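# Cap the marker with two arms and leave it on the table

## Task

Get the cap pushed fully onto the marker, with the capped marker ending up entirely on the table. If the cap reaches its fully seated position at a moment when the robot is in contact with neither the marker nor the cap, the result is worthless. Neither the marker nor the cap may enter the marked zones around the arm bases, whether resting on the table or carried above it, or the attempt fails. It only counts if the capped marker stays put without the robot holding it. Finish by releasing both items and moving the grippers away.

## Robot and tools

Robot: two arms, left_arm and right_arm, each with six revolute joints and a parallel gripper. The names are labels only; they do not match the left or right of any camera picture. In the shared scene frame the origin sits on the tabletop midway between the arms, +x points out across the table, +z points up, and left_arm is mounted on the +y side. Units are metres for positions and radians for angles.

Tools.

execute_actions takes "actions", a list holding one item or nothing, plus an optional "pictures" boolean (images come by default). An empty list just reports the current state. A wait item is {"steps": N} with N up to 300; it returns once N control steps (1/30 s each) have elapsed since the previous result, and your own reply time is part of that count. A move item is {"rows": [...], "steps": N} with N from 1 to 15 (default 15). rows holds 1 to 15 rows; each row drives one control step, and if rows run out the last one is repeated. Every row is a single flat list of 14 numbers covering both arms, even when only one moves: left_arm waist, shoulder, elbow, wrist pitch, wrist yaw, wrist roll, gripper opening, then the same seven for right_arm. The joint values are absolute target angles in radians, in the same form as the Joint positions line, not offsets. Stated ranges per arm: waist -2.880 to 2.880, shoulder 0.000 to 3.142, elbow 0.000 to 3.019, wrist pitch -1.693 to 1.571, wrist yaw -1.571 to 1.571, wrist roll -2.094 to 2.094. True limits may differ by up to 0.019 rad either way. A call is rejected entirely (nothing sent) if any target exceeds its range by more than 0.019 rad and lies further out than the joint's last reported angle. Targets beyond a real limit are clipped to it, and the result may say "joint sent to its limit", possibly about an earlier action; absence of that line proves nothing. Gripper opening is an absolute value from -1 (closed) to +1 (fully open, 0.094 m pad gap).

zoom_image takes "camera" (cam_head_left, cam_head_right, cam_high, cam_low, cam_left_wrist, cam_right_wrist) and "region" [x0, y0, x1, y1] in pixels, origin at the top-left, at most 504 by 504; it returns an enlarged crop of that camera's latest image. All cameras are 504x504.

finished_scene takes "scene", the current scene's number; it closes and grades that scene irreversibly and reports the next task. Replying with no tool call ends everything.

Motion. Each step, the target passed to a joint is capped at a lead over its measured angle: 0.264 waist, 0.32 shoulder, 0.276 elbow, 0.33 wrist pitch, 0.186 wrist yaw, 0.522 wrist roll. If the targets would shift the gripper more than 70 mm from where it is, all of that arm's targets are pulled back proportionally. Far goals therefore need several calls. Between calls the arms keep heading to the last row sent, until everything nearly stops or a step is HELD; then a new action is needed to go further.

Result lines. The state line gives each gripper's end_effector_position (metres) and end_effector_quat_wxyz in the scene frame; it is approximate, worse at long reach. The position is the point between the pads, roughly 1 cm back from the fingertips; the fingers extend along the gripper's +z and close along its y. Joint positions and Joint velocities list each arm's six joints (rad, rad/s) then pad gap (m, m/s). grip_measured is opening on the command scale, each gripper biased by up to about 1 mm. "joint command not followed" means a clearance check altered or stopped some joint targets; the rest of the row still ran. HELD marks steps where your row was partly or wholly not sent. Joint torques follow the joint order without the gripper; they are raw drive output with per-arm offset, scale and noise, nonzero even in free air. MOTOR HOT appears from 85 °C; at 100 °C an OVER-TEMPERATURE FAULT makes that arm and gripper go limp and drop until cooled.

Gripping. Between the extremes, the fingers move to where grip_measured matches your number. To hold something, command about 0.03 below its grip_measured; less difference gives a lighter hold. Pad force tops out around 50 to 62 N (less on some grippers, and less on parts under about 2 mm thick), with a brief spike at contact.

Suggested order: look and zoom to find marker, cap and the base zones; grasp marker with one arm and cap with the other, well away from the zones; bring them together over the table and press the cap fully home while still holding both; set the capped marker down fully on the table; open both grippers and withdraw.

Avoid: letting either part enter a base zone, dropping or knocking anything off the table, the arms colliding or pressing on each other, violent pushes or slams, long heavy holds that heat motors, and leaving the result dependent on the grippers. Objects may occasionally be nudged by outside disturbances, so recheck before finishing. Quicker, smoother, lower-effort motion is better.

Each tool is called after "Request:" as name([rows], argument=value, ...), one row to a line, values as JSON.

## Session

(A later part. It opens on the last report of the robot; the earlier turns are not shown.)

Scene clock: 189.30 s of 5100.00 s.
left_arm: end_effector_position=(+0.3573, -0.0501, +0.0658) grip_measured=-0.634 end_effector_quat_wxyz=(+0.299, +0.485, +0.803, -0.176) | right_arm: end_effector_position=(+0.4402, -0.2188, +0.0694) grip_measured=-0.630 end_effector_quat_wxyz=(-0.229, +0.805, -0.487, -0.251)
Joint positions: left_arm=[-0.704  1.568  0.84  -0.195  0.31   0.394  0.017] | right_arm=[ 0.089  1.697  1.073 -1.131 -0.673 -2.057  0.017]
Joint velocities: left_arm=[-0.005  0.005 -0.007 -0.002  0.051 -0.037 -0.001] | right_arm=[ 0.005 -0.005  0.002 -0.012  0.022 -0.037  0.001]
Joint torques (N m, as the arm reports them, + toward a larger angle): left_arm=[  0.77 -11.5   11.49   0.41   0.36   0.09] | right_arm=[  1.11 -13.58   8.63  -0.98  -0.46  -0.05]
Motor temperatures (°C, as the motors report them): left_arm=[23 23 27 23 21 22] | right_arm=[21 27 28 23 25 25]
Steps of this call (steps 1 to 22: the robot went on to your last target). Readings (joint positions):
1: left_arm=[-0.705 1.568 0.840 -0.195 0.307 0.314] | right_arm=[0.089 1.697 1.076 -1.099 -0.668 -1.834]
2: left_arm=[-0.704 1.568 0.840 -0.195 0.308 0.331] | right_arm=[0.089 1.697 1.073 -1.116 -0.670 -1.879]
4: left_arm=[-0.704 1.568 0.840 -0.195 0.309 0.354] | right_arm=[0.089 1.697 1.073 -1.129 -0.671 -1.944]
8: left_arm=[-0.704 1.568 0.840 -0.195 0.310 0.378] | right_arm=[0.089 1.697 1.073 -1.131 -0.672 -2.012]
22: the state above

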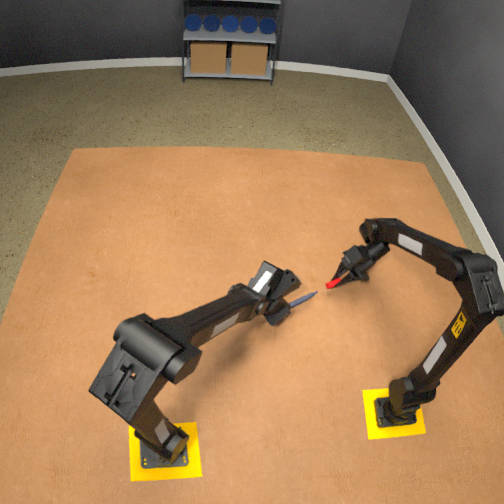

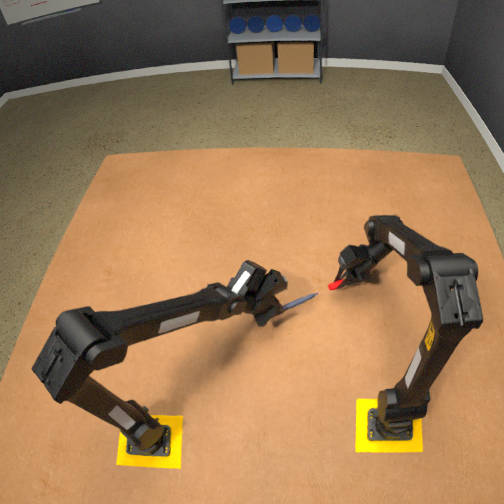

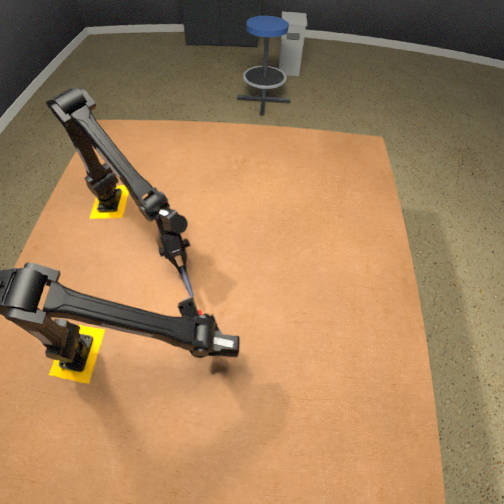

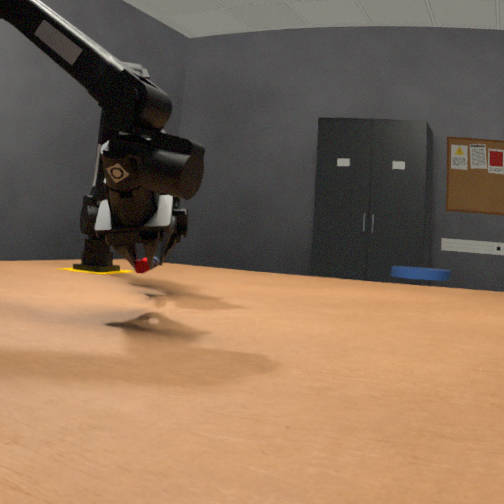

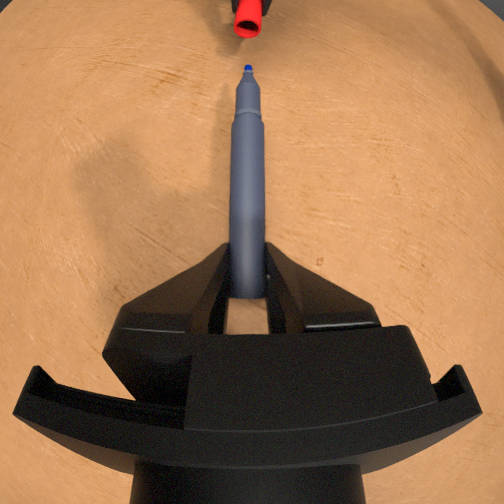

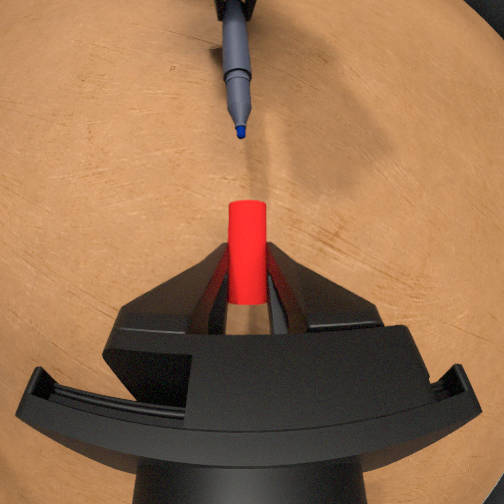

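Request:
execute_actions(actions=[])

Scene clock: 217.50 s of 5100.00 s.
left_arm: end_effector_position=(+0.3573, -0.0501, +0.0658) grip_measured=-0.634 end_effector_quat_wxyz=(+0.299, +0.485, +0.803, -0.176) | right_arm: end_effector_position=(+0.4402, -0.2188, +0.0694) grip_measured=-0.630 end_effector_quat_wxyz=(-0.229, +0.805, -0.486, -0.251)
Joint positions: left_arm=[-0.704  1.568  0.84  -0.195  0.31   0.395  0.017] | right_arm=[ 0.089  1.697  1.073 -1.131 -0.673 -2.059  0.017]
Joint velocities: left_arm=[-0.005 -0.015 -0.002  0.007 -0.007 -0.007 -0.001] | right_arm=[ 0.005 -0.024 -0.012 -0.002  0.007  0.007 -0.001]
Joint torques (N m, as the arm reports them, + toward a larger angle): left_arm=[  0.71 -11.5   11.49   0.43   0.36   0.1 ] | right_arm=[  1.25 -13.83   8.71  -0.84  -0.42   0.  ]
Motor temperatures (°C, as the motors report them): left_arm=[23 23 28 23 21 22] | right_arm=[21 26 28 23 25 25]
Steps of this call (steps 1 to 15: the robot went on to your last target; steps 16 to 90: nothing new was sent; then 25.20 s passed at rest). Readings (joint positions):
1: left_arm=[-0.704 1.568 0.840 -0.195 0.310 0.394] | right_arm=[0.089 1.697 1.073 -1.131 -0.673 -2.057]
2: left_arm=[-0.704 1.568 0.840 -0.195 0.310 0.394] | right_arm=[0.089 1.697 1.073 -1.131 -0.673 -2.057]
4: left_arm=[-0.704 1.568 0.840 -0.195 0.310 0.394] | right_arm=[0.089 1.697 1.073 -1.131 -0.673 -2.058]
8: left_arm=[-0.704 1.568 0.840 -0.195 0.310 0.395] | right_arm=[0.089 1.697 1.073 -1.131 -0.673 -2.058]
90: the state above
All arms were judged still, so your last target was given up. Only a new action makes them travel on or press farther. Fingers that are still opening or closing keep moving.

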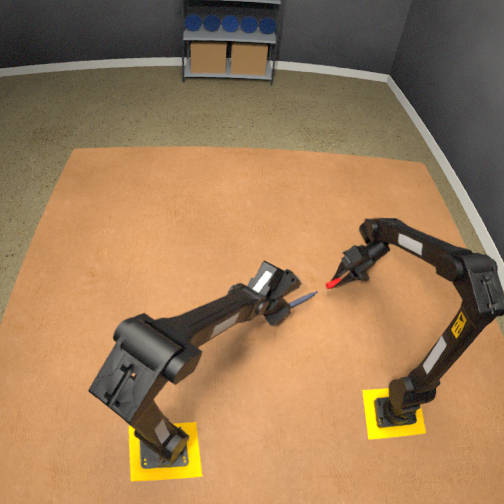

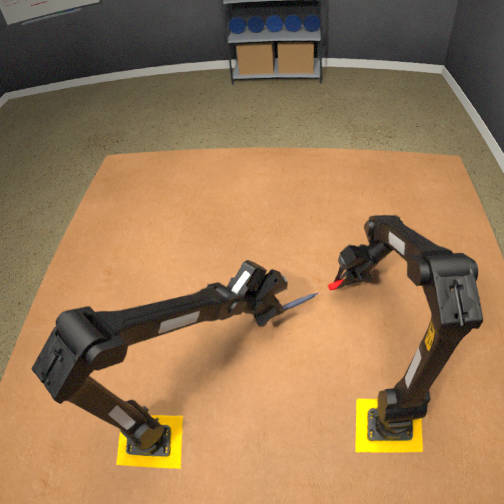

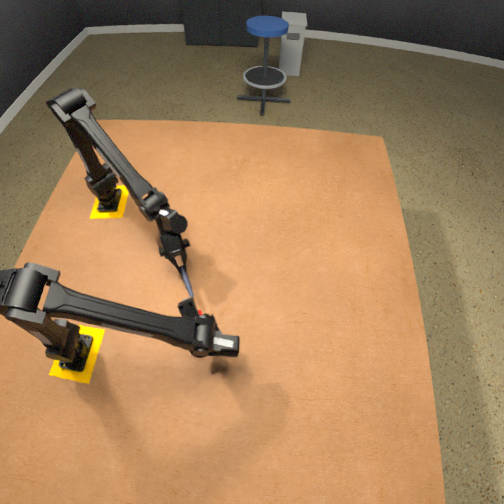

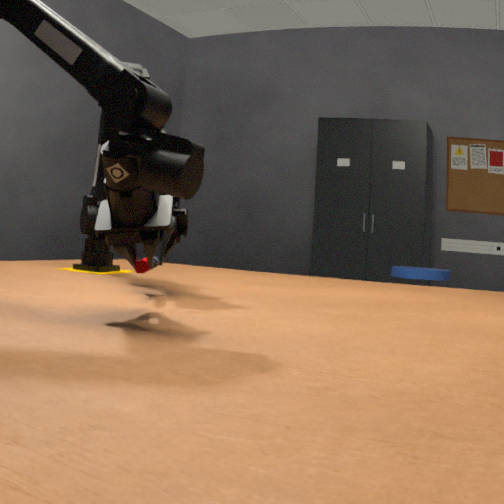

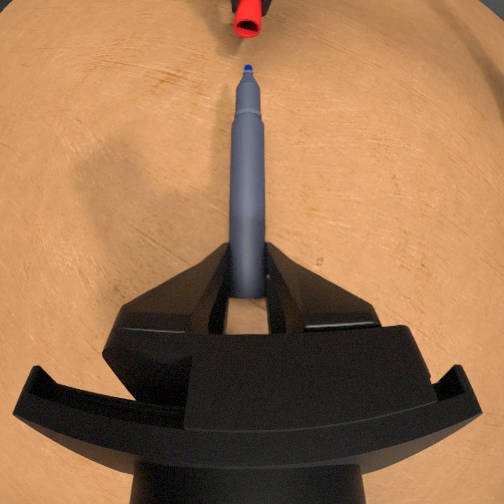

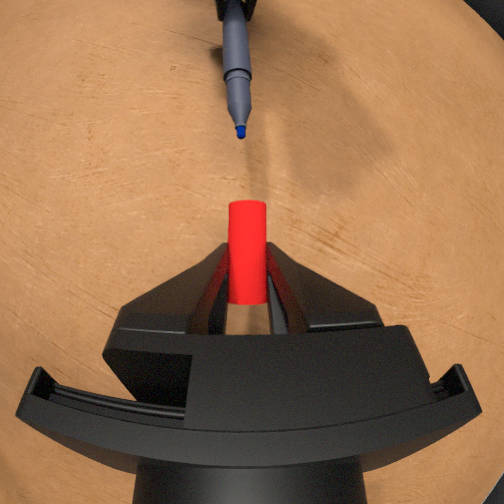

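Request:
execute_actions([
  {"rows":[[-0.693,1.565,0.87,-0.215,0.312,0.405,-0.675,0.10,1.715,1.078,-1.147,-0.675,-2.07,-0.67],[-0.693,1.565,0.87,-0.22,0.312,0.405,-0.675,0.105,1.715,1.078,-1.147,-0.675,-2.07,-0.67],[-0.693,1.565,0.87,-0.225,0.312,0.405,-0.675,0.11,1.715,1.078,-1.147,-0.675,-2.07,-0.67],[-0.693,1.565,0.87,-0.23,0.312,0.405,-0.675,0.117,1.715,1.078,-1.147,-0.675,-2.07,-0.67],[-0.693,1.565,0.87,-0.23,0.312,0.405,-0.675,0.124,1.715,1.078,-1.147,-0.675,-2.07,-0.67],[-0.693,1.565,0.87,-0.23,0.312,0.405,-0.675,0.131,1.715,1.078,-1.147,-0.675,-2.07,-0.67],[-0.693,1.565,0.87,-0.23,0.312,0.405,-0.675,0.138,1.715,1.078,-1.147,-0.675,-2.07,-0.67],[-0.693,1.565,0.87,-0.23,0.312,0.405,-0.675,0.145,1.715,1.078,-1.147,-0.675,-2.07,-0.67],[-0.693,1.565,0.87,-0.23,0.312,0.405,-0.675,0.15,1.715,1.078,-1.147,-0.675,-2.07,-0.67]]},
], pictures=false)

Request:
execute_actions(actions=[])

Request:
zoom_image(camera="cam_head_right", region=[275,260,355,330])

Request:
zoom_image(camera="cam_low", region=[110,235,190,285])

Scene clock: 236.07 s of 5100.00 s.
left_arm: end_effector_position=(+0.3542, -0.0480, +0.0630) grip_measured=-0.634 end_effector_quat_wxyz=(+0.290, +0.485, +0.806, -0.175) | right_arm: end_effector_position=(+0.4313, -0.1942, +0.0695) grip_measured=-0.630 end_effector_quat_wxyz=(-0.221, +0.820, -0.461, -0.258)
Joint positions: left_arm=[-0.704  1.568  0.84  -0.215  0.31   0.395  0.017] | right_arm=[ 0.151  1.697  1.073 -1.131 -0.673 -2.059  0.017]
Joint velocities: left_arm=[-0.005 -0.015 -0.012 -0.007 -0.022  0.007  0.   ] | right_arm=[ 0.005 -0.005 -0.002 -0.002 -0.022 -0.007  0.001]
Joint torques (N m, as the arm reports them, + toward a larger angle): left_arm=[  0.72 -11.44  11.47   0.38   0.36   0.1 ] | right_arm=[ -0.03 -12.87   8.5   -0.87  -0.43  -0.04]
Motor temperatures (°C, as the motors report them): left_arm=[23 23 28 23 21 22] | right_arm=[21 26 28 23 25 25]
Steps of this call (steps 1 to 90: nothing new was sent; then 15.07 s passed at rest; steps 91 to 105: all 15 steps of this action). Readings (joint positions):
91: left_arm=[-0.704 1.568 0.840 -0.197 0.310 0.395] | right_arm=[0.089 1.697 1.073 -1.131 -0.673 -2.059]
92: left_arm=[-0.704 1.568 0.840 -0.199 0.310 0.395] | right_arm=[0.089 1.697 1.073 -1.131 -0.673 -2.059]
94: left_arm=[-0.704 1.568 0.840 -0.206 0.310 0.395] | right_arm=[0.094 1.697 1.073 -1.131 -0.673 -2.059]
98: left_arm=[-0.704 1.568 0.840 -0.214 0.310 0.395] | right_arm=[0.118 1.697 1.073 -1.131 -0.673 -2.059]
105: the state above

Scene clock: 236.07 s of 5100.00 s.
left_arm: end_effector_position=(+0.3542, -0.0480, +0.0630) grip_measured=-0.634 end_effector_quat_wxyz=(+0.290, +0.485, +0.806, -0.175) | right_arm: end_effector_position=(+0.4313, -0.1942, +0.0695) grip_measured=-0.630 end_effector_quat_wxyz=(-0.221, +0.820, -0.461, -0.258)
Joint positions: left_arm=[-0.704  1.568  0.84  -0.215  0.31   0.395  0.017] | right_arm=[ 0.151  1.697  1.073 -1.131 -0.673 -2.059  0.017]
Joint velocities: left_arm=[-0.005 -0.015 -0.012 -0.007 -0.022  0.007  0.   ] | right_arm=[ 0.005 -0.005 -0.002 -0.002 -0.022 -0.007  0.001]
Joint torques (N m, as the arm reports them, + toward a larger angle): left_arm=[  0.72 -11.44  11.47   0.38   0.36   0.1 ] | right_arm=[ -0.03 -12.87   8.5   -0.87  -0.43  -0.04]
Motor temperatures (°C, as the motors report them): left_arm=[23 23 28 23 21 22] | right_arm=[21 26 28 23 25 25]

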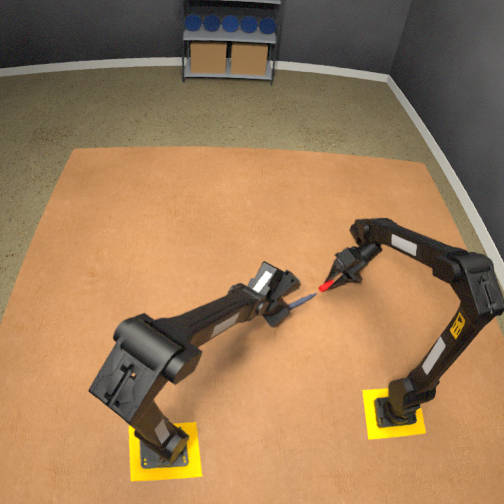

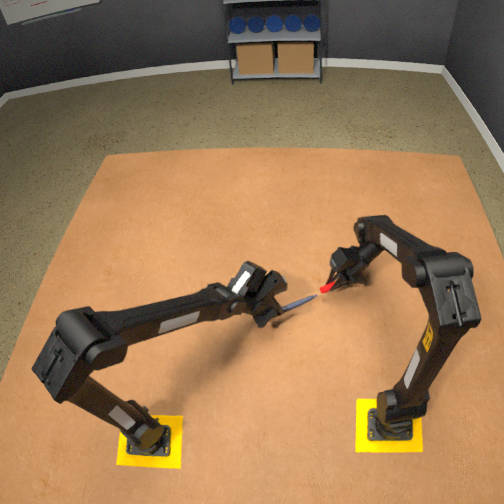

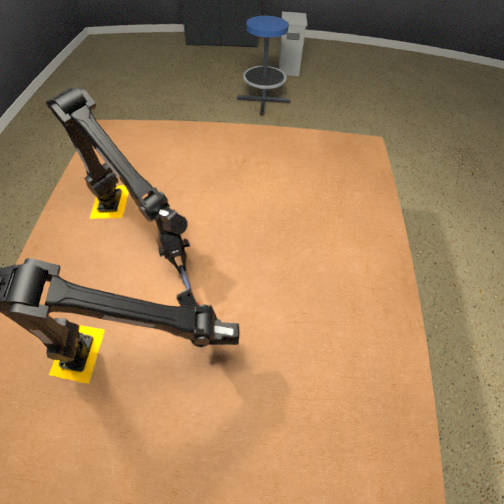

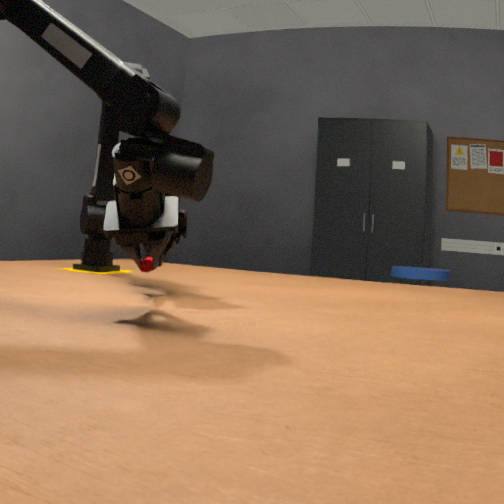

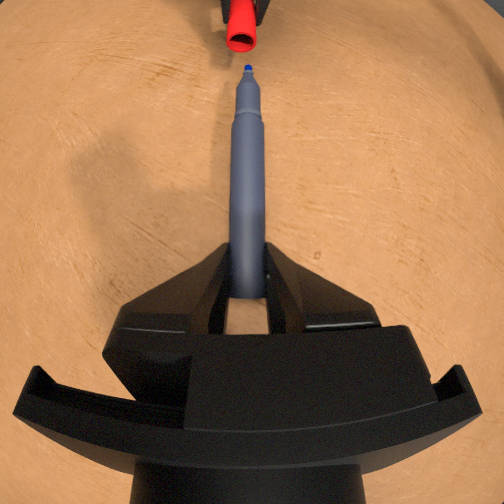

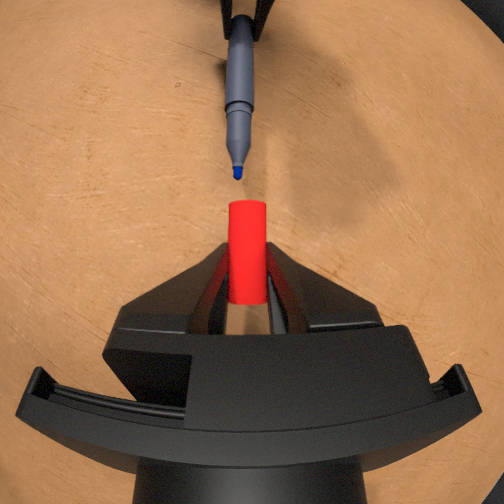

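Region (275, 260, 355, 330) of cam_head_right's 504x504 image, scaled by 6.300, with more detail than that image has; it fills the top 441 rows of this view, and the rest is white.

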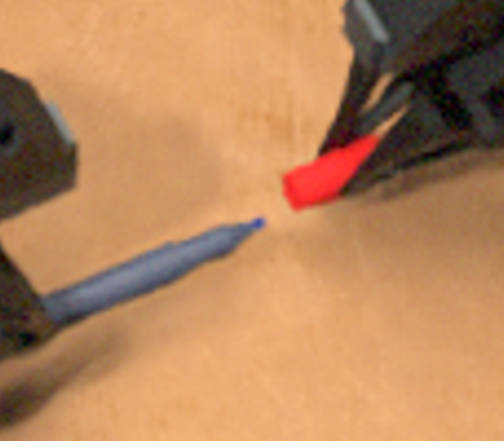

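Region (110, 235, 190, 285) of cam_low's 504x504 image, scaled by 6.300, with more detail than that image has; it fills the top 315 rows of this view, and the rest is white.

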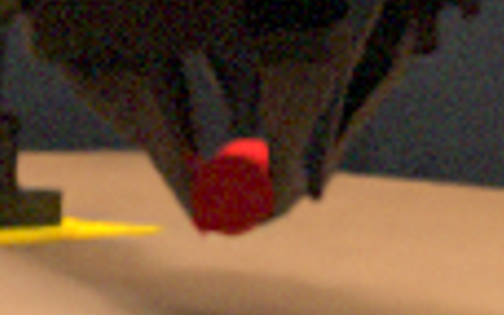

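Request:
execute_actions([
  {"rows":[[-0.689,1.565,0.87,-0.23,0.312,0.405,-0.675,0.155,1.715,1.078,-1.147,-0.675,-2.05,-0.67],[-0.686,1.565,0.87,-0.23,0.312,0.405,-0.675,0.16,1.715,1.078,-1.147,-0.675,-2.04,-0.67],[-0.684,1.565,0.87,-0.23,0.312,0.405,-0.675,0.165,1.715,1.078,-1.147,-0.675,-2.03,-0.67]]},
])

Request:
zoom_image(camera="cam_head_right", region=[275,260,355,330])

Scene clock: 247.80 s of 5100.00 s.
left_arm: end_effector_position=(+0.3557, -0.0462, +0.0630) grip_measured=-0.634 end_effector_quat_wxyz=(+0.290, +0.483, +0.807, -0.175) | right_arm: end_effector_position=(+0.4304, -0.1918, +0.0695) grip_measured=-0.630 end_effector_quat_wxyz=(-0.218, +0.817, -0.465, -0.261)
Joint positions: left_arm=[-0.699  1.568  0.84  -0.215  0.31   0.395  0.017] | right_arm=[ 0.157  1.697  1.073 -1.131 -0.673 -2.042  0.017]
Joint velocities: left_arm=[ 0.005 -0.005 -0.007 -0.002 -0.022 -0.051 -0.001] | right_arm=[ 0.005 -0.015 -0.007 -0.002  0.007 -0.007  0.   ]
Joint torques (N m, as the arm reports them, + toward a larger angle): left_arm=[  1.18 -11.5   11.46   0.39   0.35   0.1 ] | right_arm=[  2.6  -14.1    8.62  -0.76  -0.45   0.13]
Motor temperatures (°C, as the motors report them): left_arm=[23 23 29 23 21 22] | right_arm=[21 26 28 23 25 25]
Steps of this call (steps 1 to 15: the robot went on to your last target; steps 16 to 90: nothing new was sent; then 8.23 s passed at rest; steps 91 to 105: all 15 steps of this action). Readings (joint positions):
91: left_arm=[-0.704 1.568 0.840 -0.215 0.310 0.395] | right_arm=[0.151 1.697 1.073 -1.131 -0.673 -2.059]
92: left_arm=[-0.704 1.568 0.840 -0.215 0.310 0.395] | right_arm=[0.151 1.697 1.073 -1.131 -0.673 -2.058]
94: left_arm=[-0.702 1.568 0.840 -0.215 0.310 0.395] | right_arm=[0.152 1.697 1.073 -1.131 -0.673 -2.052]
98: left_arm=[-0.699 1.568 0.840 -0.215 0.310 0.395] | right_arm=[0.156 1.697 1.073 -1.131 -0.673 -2.045]
105: the state above

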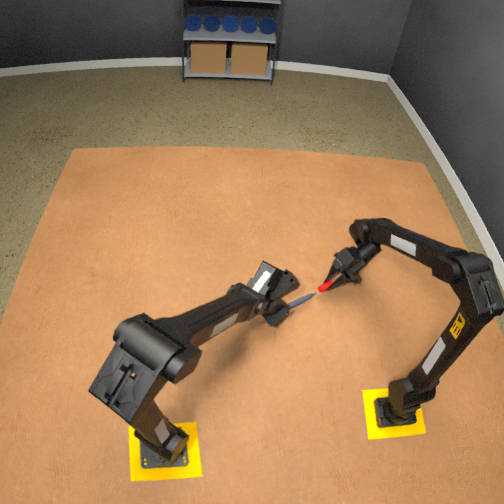

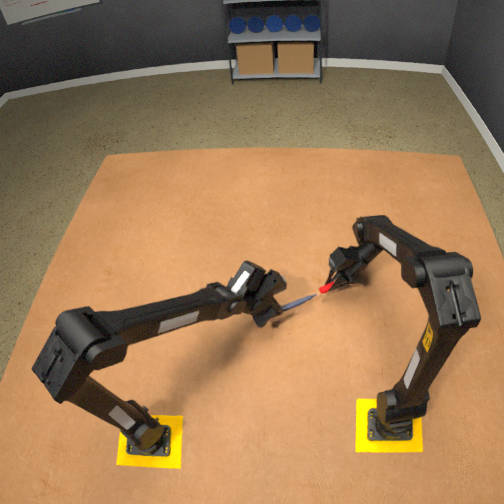

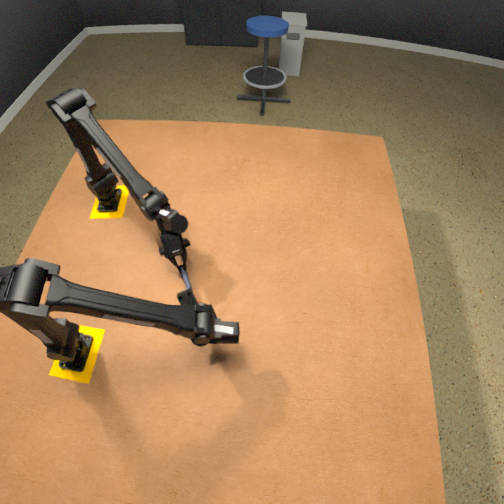

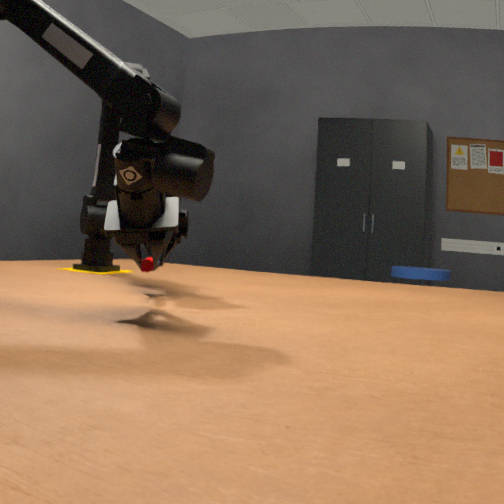

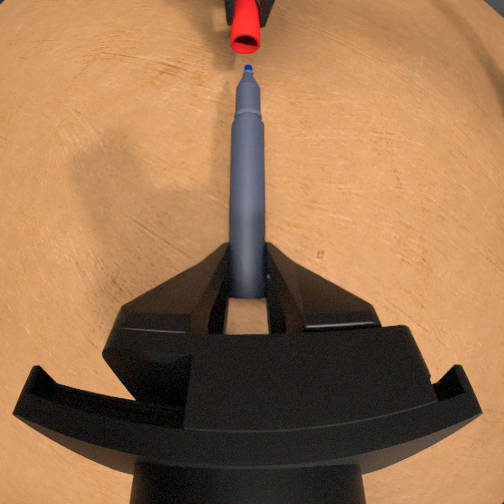

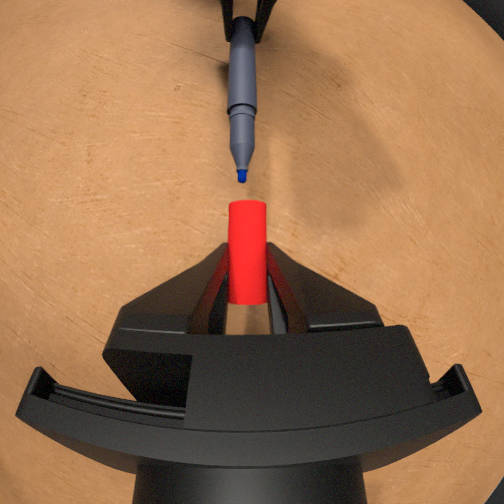

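Region (275, 260, 355, 330) of cam_head_right's 504x504 image, scaled by 6.300, with more detail than that image has; it fills the top 441 rows of this view, and the rest is white.

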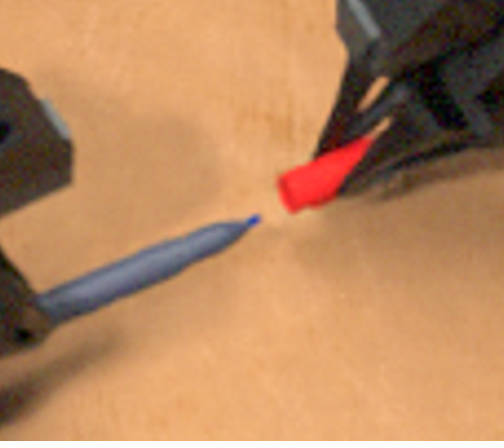

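Request:
execute_actions([
  {"rows":[[-0.682,1.565,0.87,-0.23,0.312,0.405,-0.675,0.168,1.72,1.078,-1.147,-0.675,-2.03,-0.67],[-0.68,1.565,0.87,-0.23,0.312,0.405,-0.675,0.172,1.726,1.078,-1.147,-0.675,-2.025,-0.67],[-0.679,1.565,0.87,-0.23,0.312,0.405,-0.675,0.177,1.732,1.078,-1.147,-0.675,-2.02,-0.67]]},
])

Request:
zoom_image(camera="cam_head_right", region=[275,260,355,330])

Scene clock: 256.00 s of 5100.00 s.
left_arm: end_effector_position=(+0.3574, -0.0440, +0.0630) grip_measured=-0.634 end_effector_quat_wxyz=(+0.291, +0.481, +0.809, -0.174) | right_arm: end_effector_position=(+0.4274, -0.1866, +0.0647) grip_measured=-0.630 end_effector_quat_wxyz=(-0.212, +0.817, -0.465, -0.268)
Joint positions: left_arm=[-0.694  1.568  0.84  -0.215  0.31   0.395  0.017] | right_arm=[ 0.171  1.709  1.073 -1.131 -0.673 -2.032  0.017]
Joint velocities: left_arm=[ 0.005 -0.015 -0.007  0.002 -0.051  0.037 -0.001] | right_arm=[-0.005 -0.005  0.002  0.012  0.007 -0.022 -0.   ]
Joint torques (N m, as the arm reports them, + toward a larger angle): left_arm=[  1.12 -11.48  11.48   0.4    0.35   0.09] | right_arm=[  1.64 -13.68   8.59  -0.75  -0.45   0.18]
Motor temperatures (°C, as the motors report them): left_arm=[23 23 29 23 21 22] | right_arm=[21 26 28 23 25 25]
Steps of this call (steps 1 to 15: the robot went on to your last target; steps 16 to 90: nothing new was sent; then 4.70 s passed at rest; steps 91 to 105: all 15 steps of this action). Readings (joint positions):
91: left_arm=[-0.699 1.568 0.840 -0.215 0.310 0.395] | right_arm=[0.157 1.697 1.073 -1.131 -0.673 -2.041]
92: left_arm=[-0.699 1.568 0.840 -0.215 0.310 0.395] | right_arm=[0.158 1.698 1.073 -1.131 -0.673 -2.040]
94: left_arm=[-0.697 1.568 0.840 -0.215 0.310 0.395] | right_arm=[0.161 1.700 1.073 -1.131 -0.673 -2.037]
98: left_arm=[-0.694 1.568 0.840 -0.215 0.310 0.395] | right_arm=[0.169 1.707 1.073 -1.131 -0.673 -2.034]
105: the state above

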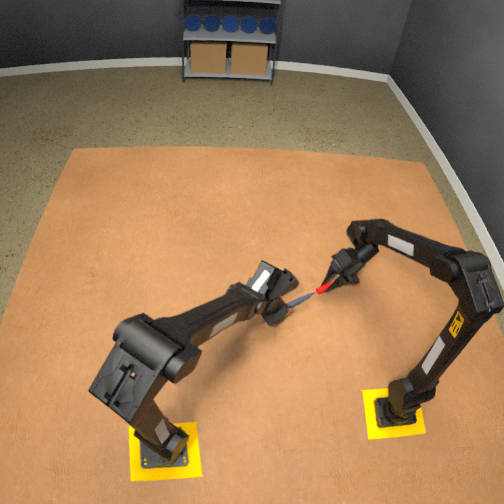

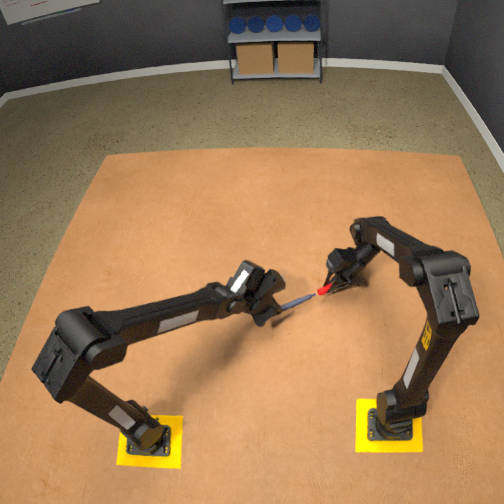

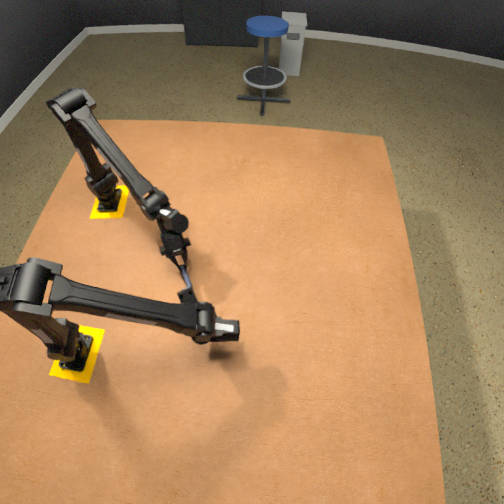

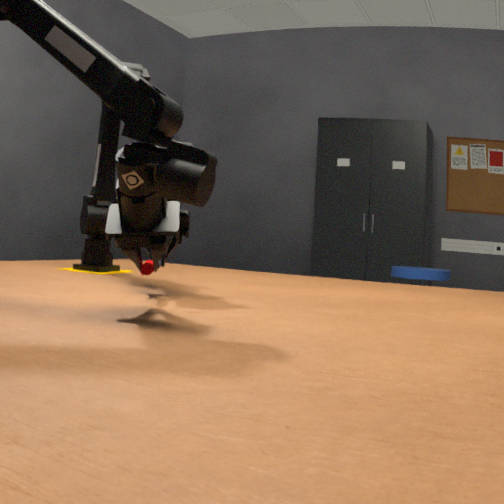

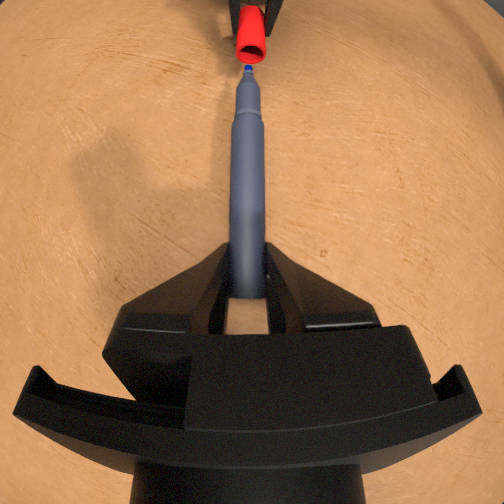

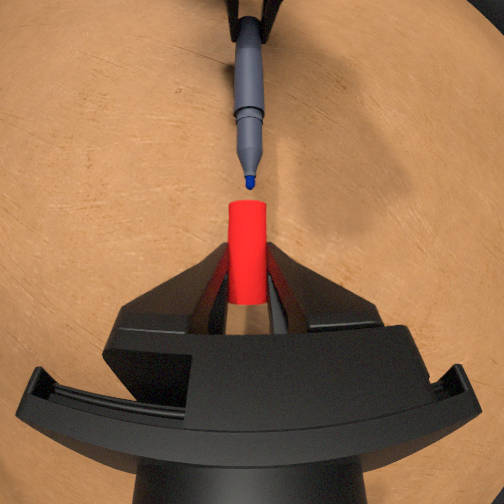

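Region (275, 260, 355, 330) of cam_head_right's 504x504 image, scaled by 6.300, with more detail than that image has; it fills the top 441 rows of this view, and the rest is white.

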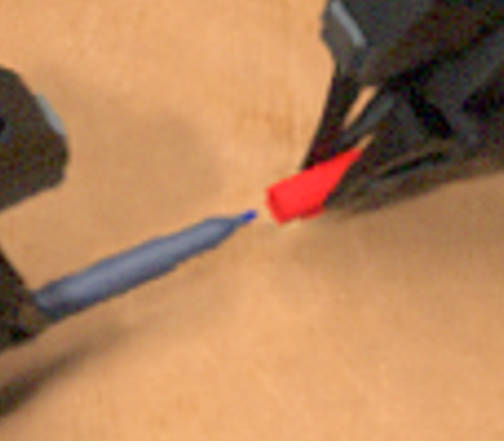

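Request:
execute_actions([
  {"rows":[[-0.679,1.565,0.87,-0.23,0.312,0.405,-0.675,0.182,1.735,1.078,-1.147,-0.675,-2.02,-0.67],[-0.679,1.565,0.87,-0.23,0.312,0.405,-0.675,0.188,1.735,1.078,-1.147,-0.675,-2.015,-0.67],[-0.679,1.565,0.87,-0.23,0.312,0.405,-0.675,0.194,1.735,1.078,-1.147,-0.675,-2.005,-0.67],[-0.679,1.565,0.87,-0.23,0.312,0.405,-0.675,0.2,1.735,1.078,-1.147,-0.675,-2.0,-0.67],[-0.679,1.565,0.87,-0.23,0.312,0.405,-0.675,0.206,1.735,1.078,-1.147,-0.675,-1.99,-0.67],[-0.679,1.565,0.87,-0.23,0.312,0.405,-0.675,0.212,1.735,1.078,-1.147,-0.675,-1.98,-0.67],[-0.679,1.565,0.87,-0.23,0.312,0.405,-0.675,0.218,1.735,1.078,-1.147,-0.675,-1.975,-0.67],[-0.679,1.565,0.87,-0.23,0.312,0.405,-0.675,0.224,1.735,1.078,-1.147,-0.675,-1.965,-0.67],[-0.679,1.565,0.87,-0.23,0.312,0.405,-0.675,0.23,1.735,1.078,-1.147,-0.675,-1.955,-0.67],[-0.679,1.565,0.87,-0.23,0.312,0.405,-0.675,0.236,1.735,1.078,-1.147,-0.675,-1.95,-0.67],[-0.679,1.565,0.87,-0.23,0.312,0.405,-0.675,0.242,1.735,1.078,-1.147,-0.675,-1.94,-0.67]]},
])

Request:
zoom_image(camera="cam_head_right", region=[275,260,355,330])

Scene clock: 273.17 s of 5100.00 s.
left_arm: end_effector_position=(+0.3572, -0.0443, +0.0631) grip_measured=-0.634 end_effector_quat_wxyz=(+0.291, +0.482, +0.808, -0.175) | right_arm: end_effector_position=(+0.4149, -0.1598, +0.0645) grip_measured=-0.630 end_effector_quat_wxyz=(-0.192, +0.817, -0.465, -0.282)
Joint positions: left_arm=[-0.694  1.568  0.84  -0.215  0.311  0.395  0.017] | right_arm=[ 0.241  1.71   1.073 -1.131 -0.673 -1.963  0.017]
Joint velocities: left_arm=[-0.005 -0.005  0.022 -0.012 -0.022 -0.007 -0.   ] | right_arm=[ 0.015 -0.005  0.007 -0.002  0.037  0.11   0.001]
Joint torques (N m, as the arm reports them, + toward a larger angle): left_arm=[  1.08 -11.47  11.49   0.39   0.27   0.09] | right_arm=[  0.46 -13.27   8.66  -0.7   -0.47   0.16]
Motor temperatures (°C, as the motors report them): left_arm=[23 23 29 23 21 22] | right_arm=[21 26 28 23 25 25]
Steps of this call (steps 1 to 15: the robot went on to your last target; steps 16 to 90: nothing new was sent; then 13.67 s passed at rest; steps 91 to 105: all 15 steps of this action). Readings (joint positions):
91: left_arm=[-0.694 1.568 0.840 -0.215 0.310 0.395] | right_arm=[0.171 1.709 1.073 -1.131 -0.673 -2.031]
92: left_arm=[-0.694 1.568 0.840 -0.215 0.310 0.395] | right_arm=[0.172 1.709 1.073 -1.131 -0.673 -2.031]
94: left_arm=[-0.694 1.568 0.840 -0.215 0.310 0.395] | right_arm=[0.176 1.709 1.073 -1.131 -0.673 -2.025]
98: left_arm=[-0.694 1.568 0.840 -0.215 0.310 0.395] | right_arm=[0.200 1.710 1.073 -1.131 -0.673 -2.003]
105: the state above

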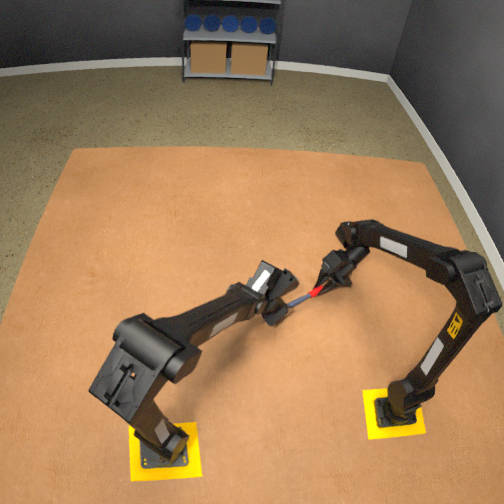

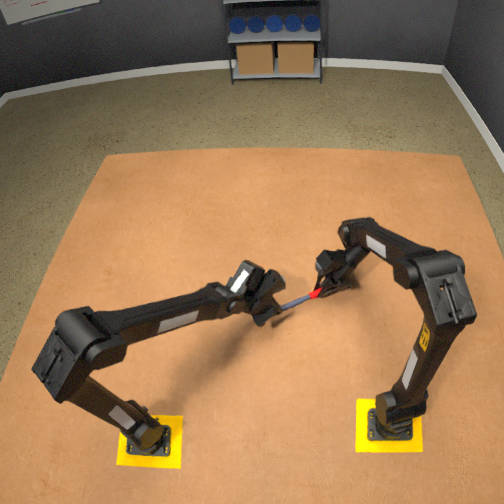

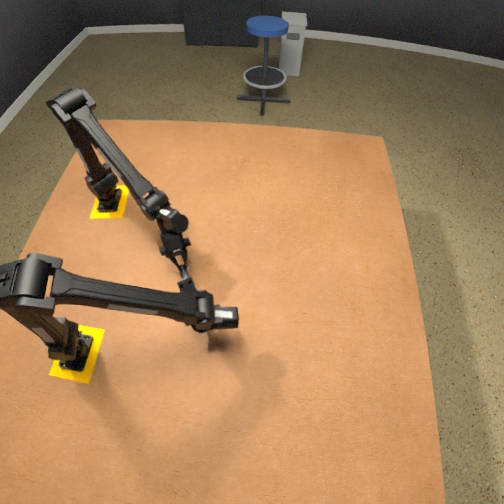

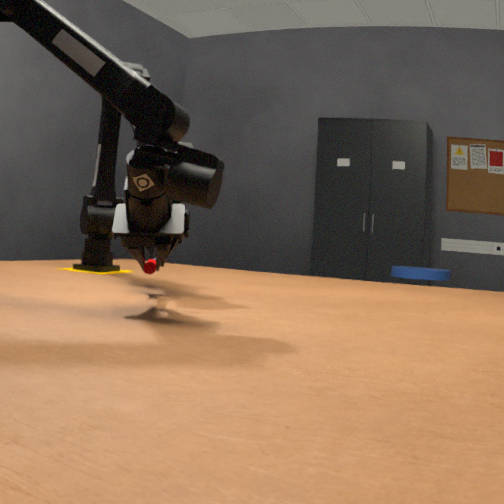

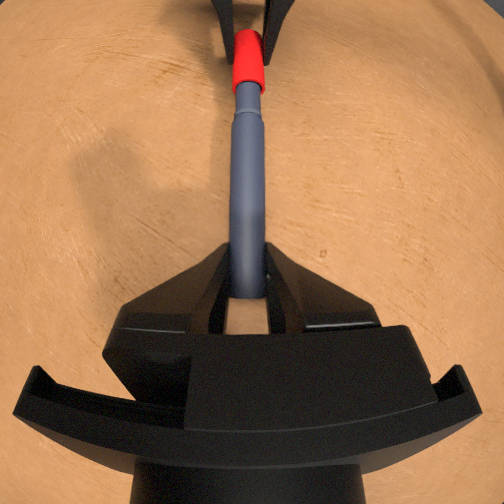

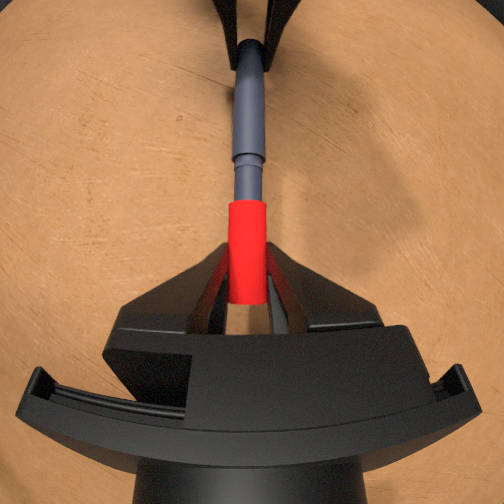

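Region (275, 260, 355, 330) of cam_head_right's 504x504 image, scaled by 6.300, with more detail than that image has; it fills the top 441 rows of this view, and the rest is white.

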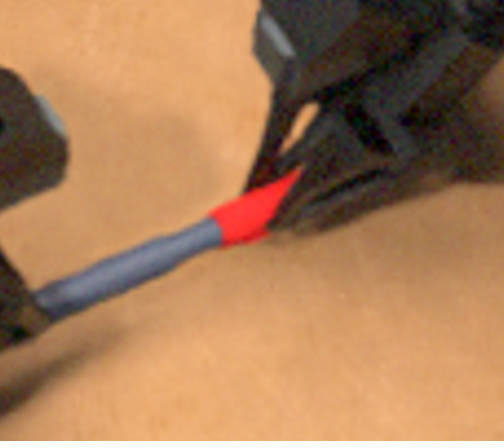

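Request:
execute_actions([
  {"rows":[[-0.685,1.565,0.87,-0.225,0.312,0.405,-0.675,0.25,1.735,1.078,-1.14,-0.675,-1.935,-0.67],[-0.69,1.565,0.87,-0.22,0.312,0.405,-0.675,0.256,1.735,1.078,-1.135,-0.675,-1.93,-0.67],[-0.695,1.565,0.87,-0.215,0.312,0.405,-0.675,0.262,1.735,1.078,-1.13,-0.675,-1.92,-0.67],[-0.7,1.565,0.87,-0.21,0.312,0.405,-0.675,0.268,1.735,1.078,-1.125,-0.675,-1.91,-0.67],[-0.7,1.565,0.87,-0.205,0.312,0.405,-0.675,0.274,1.735,1.078,-1.12,-0.675,-1.905,-0.67],[-0.7,1.565,0.87,-0.2,0.312,0.405,-0.675,0.28,1.735,1.078,-1.12,-0.68,-1.895,-0.67],[-0.7,1.565,0.87,-0.2,0.312,0.405,-0.675,0.286,1.735,1.078,-1.12,-0.68,-1.89,-0.67],[-0.7,1.565,0.87,-0.2,0.312,0.405,-0.675,0.292,1.735,1.078,-1.12,-0.68,-1.88,-0.67],[-0.7,1.565,0.87,-0.2,0.312,0.405,-0.675,0.298,1.735,1.078,-1.12,-0.685,-1.875,-0.67],[-0.7,1.565,0.875,-0.195,0.316,0.405,-0.675,0.304,1.735,1.078,-1.12,-0.69,-1.87,-0.67],[-0.703,1.565,0.88,-0.19,0.32,0.405,-0.675,0.31,1.735,1.078,-1.12,-0.695,-1.87,-0.67],[-0.706,1.565,0.885,-0.185,0.323,0.405,-0.675,0.316,1.735,1.078,-1.12,-0.70,-1.87,-0.67],[-0.709,1.565,0.89,-0.18,0.326,0.405,-0.675,0.322,1.735,1.078,-1.12,-0.708,-1.87,-0.67],[-0.712,1.565,0.895,-0.175,0.33,0.405,-0.675,0.328,1.735,1.078,-1.12,-0.715,-1.87,-0.67],[-0.715,1.565,0.9,-0.17,0.33,0.405,-0.675,0.334,1.735,1.078,-1.12,-0.722,-1.87,-0.67]]},
], pictures=false)

Request:
execute_actions([
  {"steps":12},
])

Request:
zoom_image(camera="cam_right_wrist", region=[200,150,300,250])

Scene clock: 293.47 s of 5100.00 s.
left_arm: end_effector_position=(+0.3568, -0.0447, +0.0635) grip_measured=-0.634 end_effector_quat_wxyz=(+0.291, +0.482, +0.808, -0.176) | right_arm: end_effector_position=(+0.4041, -0.1385, +0.0638) grip_measured=-0.630 end_effector_quat_wxyz=(-0.177, +0.810, -0.473, -0.299)
Joint positions: left_arm=[-0.694  1.567  0.84  -0.215  0.315  0.396  0.017] | right_arm=[ 0.294  1.715  1.073 -1.13  -0.685 -1.891  0.017]
Joint velocities: left_arm=[-0.015 -0.015  0.002 -0.022 -0.095 -0.081 -0.001] | right_arm=[-0.005 -0.005 -0.007 -0.012 -0.11   0.066 -0.   ]
Joint torques (N m, as the arm reports them, + toward a larger angle): left_arm=[ -2.   -11.57  14.31   2.8    0.87   0.08] | right_arm=[  3.35 -14.06   8.29   0.11  -1.51   0.18]
Motor temperatures (°C, as the motors report them): left_arm=[23 23 29 23 21 22] | right_arm=[21 26 27 23 26 25]
Steps of this call (steps 1 to 30: the robot went on to your last target; steps 31 to 90: nothing new was sent; then 16.80 s passed at rest; steps 91 to 105: all 15 steps of this action). Readings (joint positions):
91: left_arm=[-0.694 1.568 0.840 -0.215 0.311 0.396] | right_arm=[0.241 1.712 1.073 -1.131 -0.673 -1.950]
92: left_arm=[-0.694 1.568 0.840 -0.215 0.311 0.396] | right_arm=[0.241 1.712 1.073 -1.131 -0.673 -1.949]
94: left_arm=[-0.694 1.568 0.840 -0.215 0.311 0.396] | right_arm=[0.245 1.712 1.073 -1.131 -0.673 -1.941]
98: left_arm=[-0.694 1.568 0.840 -0.215 0.311 0.396] | right_arm=[0.266 1.712 1.073 -1.131 -0.674 -1.919]
105: the state above

Scene clock: 293.87 s of 5100.00 s.
left_arm: end_effector_position=(+0.3568, -0.0447, +0.0635) grip_measured=-0.634 end_effector_quat_wxyz=(+0.291, +0.482, +0.808, -0.176) | right_arm: end_effector_position=(+0.4039, -0.1382, +0.0634) grip_measured=-0.630 end_effector_quat_wxyz=(-0.177, +0.808, -0.475, -0.300)
Joint positions: left_arm=[-0.694  1.567  0.84  -0.215  0.315  0.396  0.017] | right_arm=[ 0.294  1.717  1.073 -1.13  -0.687 -1.886  0.017]
Joint velocities: left_arm=[ 0.005  0.015 -0.007  0.002 -0.022  0.037 -0.   ] | right_arm=[-0.005 -0.015 -0.022  0.007 -0.037  0.022  0.   ]
Joint torques (N m, as the arm reports them, + toward a larger angle): left_arm=[ -2.12 -11.44  14.35   2.92   0.87   0.08] | right_arm=[  4.49 -13.6    8.38   0.02  -1.58   0.22]
Motor temperatures (°C, as the motors report them): left_arm=[23 23 29 23 21 22] | right_arm=[21 26 27 23 26 25]
Steps of this call (steps 1 to 12: the robot went on to your last target). Readings (joint positions):
1: left_arm=[-0.694 1.567 0.840 -0.215 0.315 0.396] | right_arm=[0.294 1.716 1.073 -1.130 -0.686 -1.889]
2: left_arm=[-0.694 1.567 0.840 -0.215 0.315 0.396] | right_arm=[0.294 1.716 1.073 -1.130 -0.687 -1.888]
4: left_arm=[-0.694 1.567 0.840 -0.215 0.315 0.396] | right_arm=[0.294 1.717 1.073 -1.130 -0.687 -1.887]
8: left_arm=[-0.694 1.567 0.840 -0.215 0.315 0.396] | right_arm=[0.294 1.717 1.073 -1.130 -0.687 -1.886]
12: the state above

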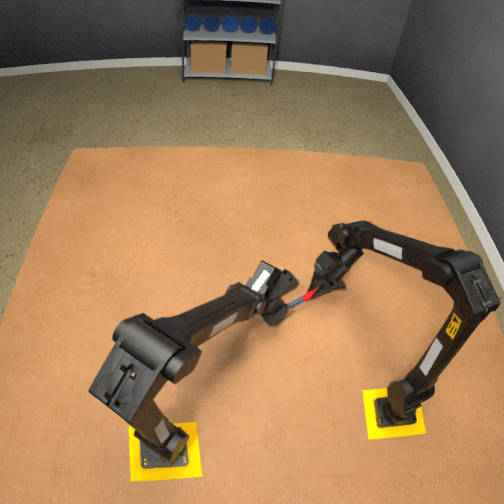

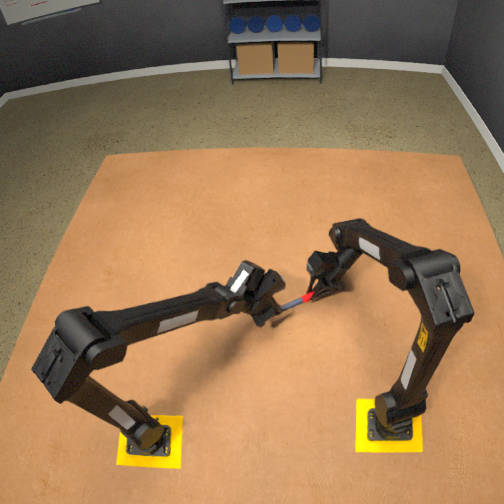

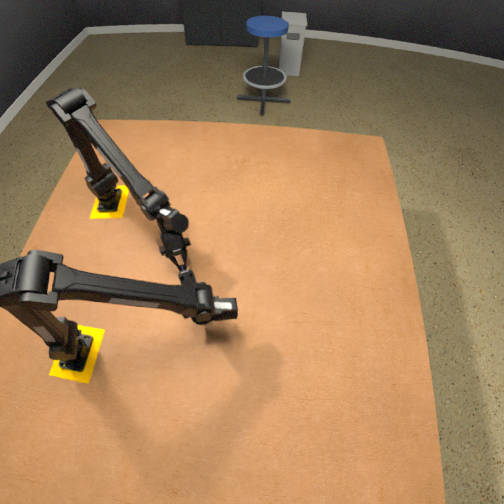

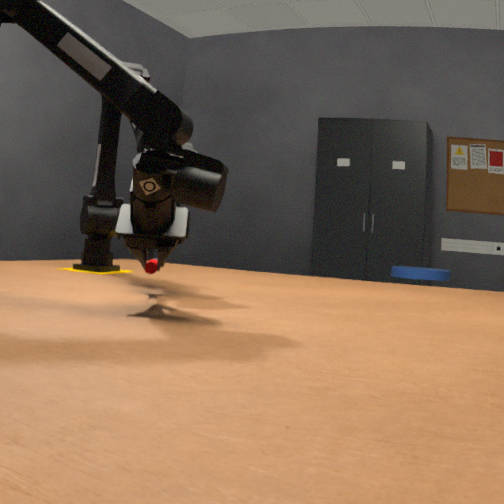

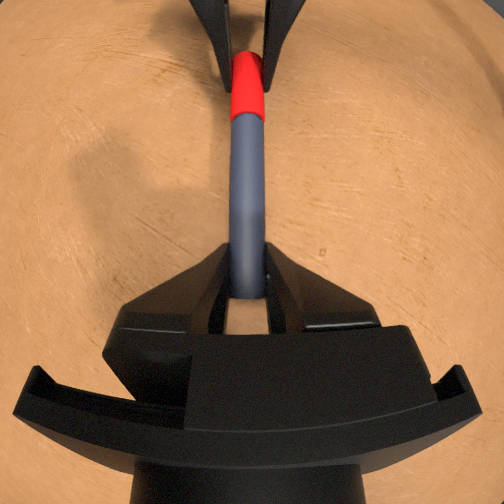

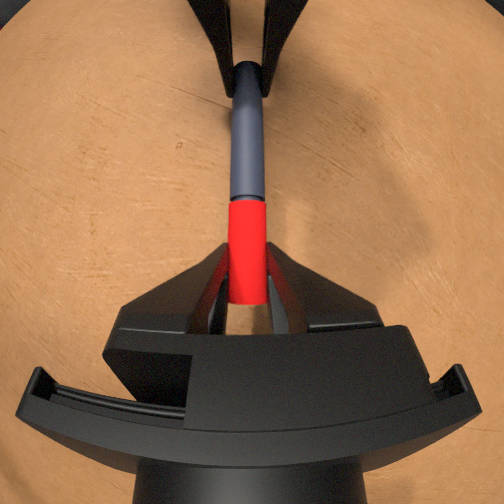

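Region (200, 150, 300, 250) of cam_right_wrist's 504x504 image, scaled by 5.040, with more detail than that image has.

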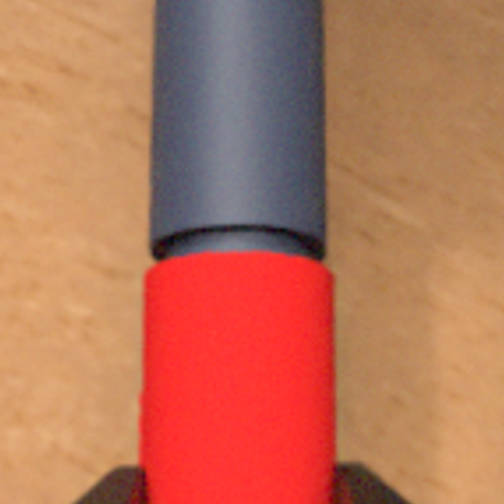

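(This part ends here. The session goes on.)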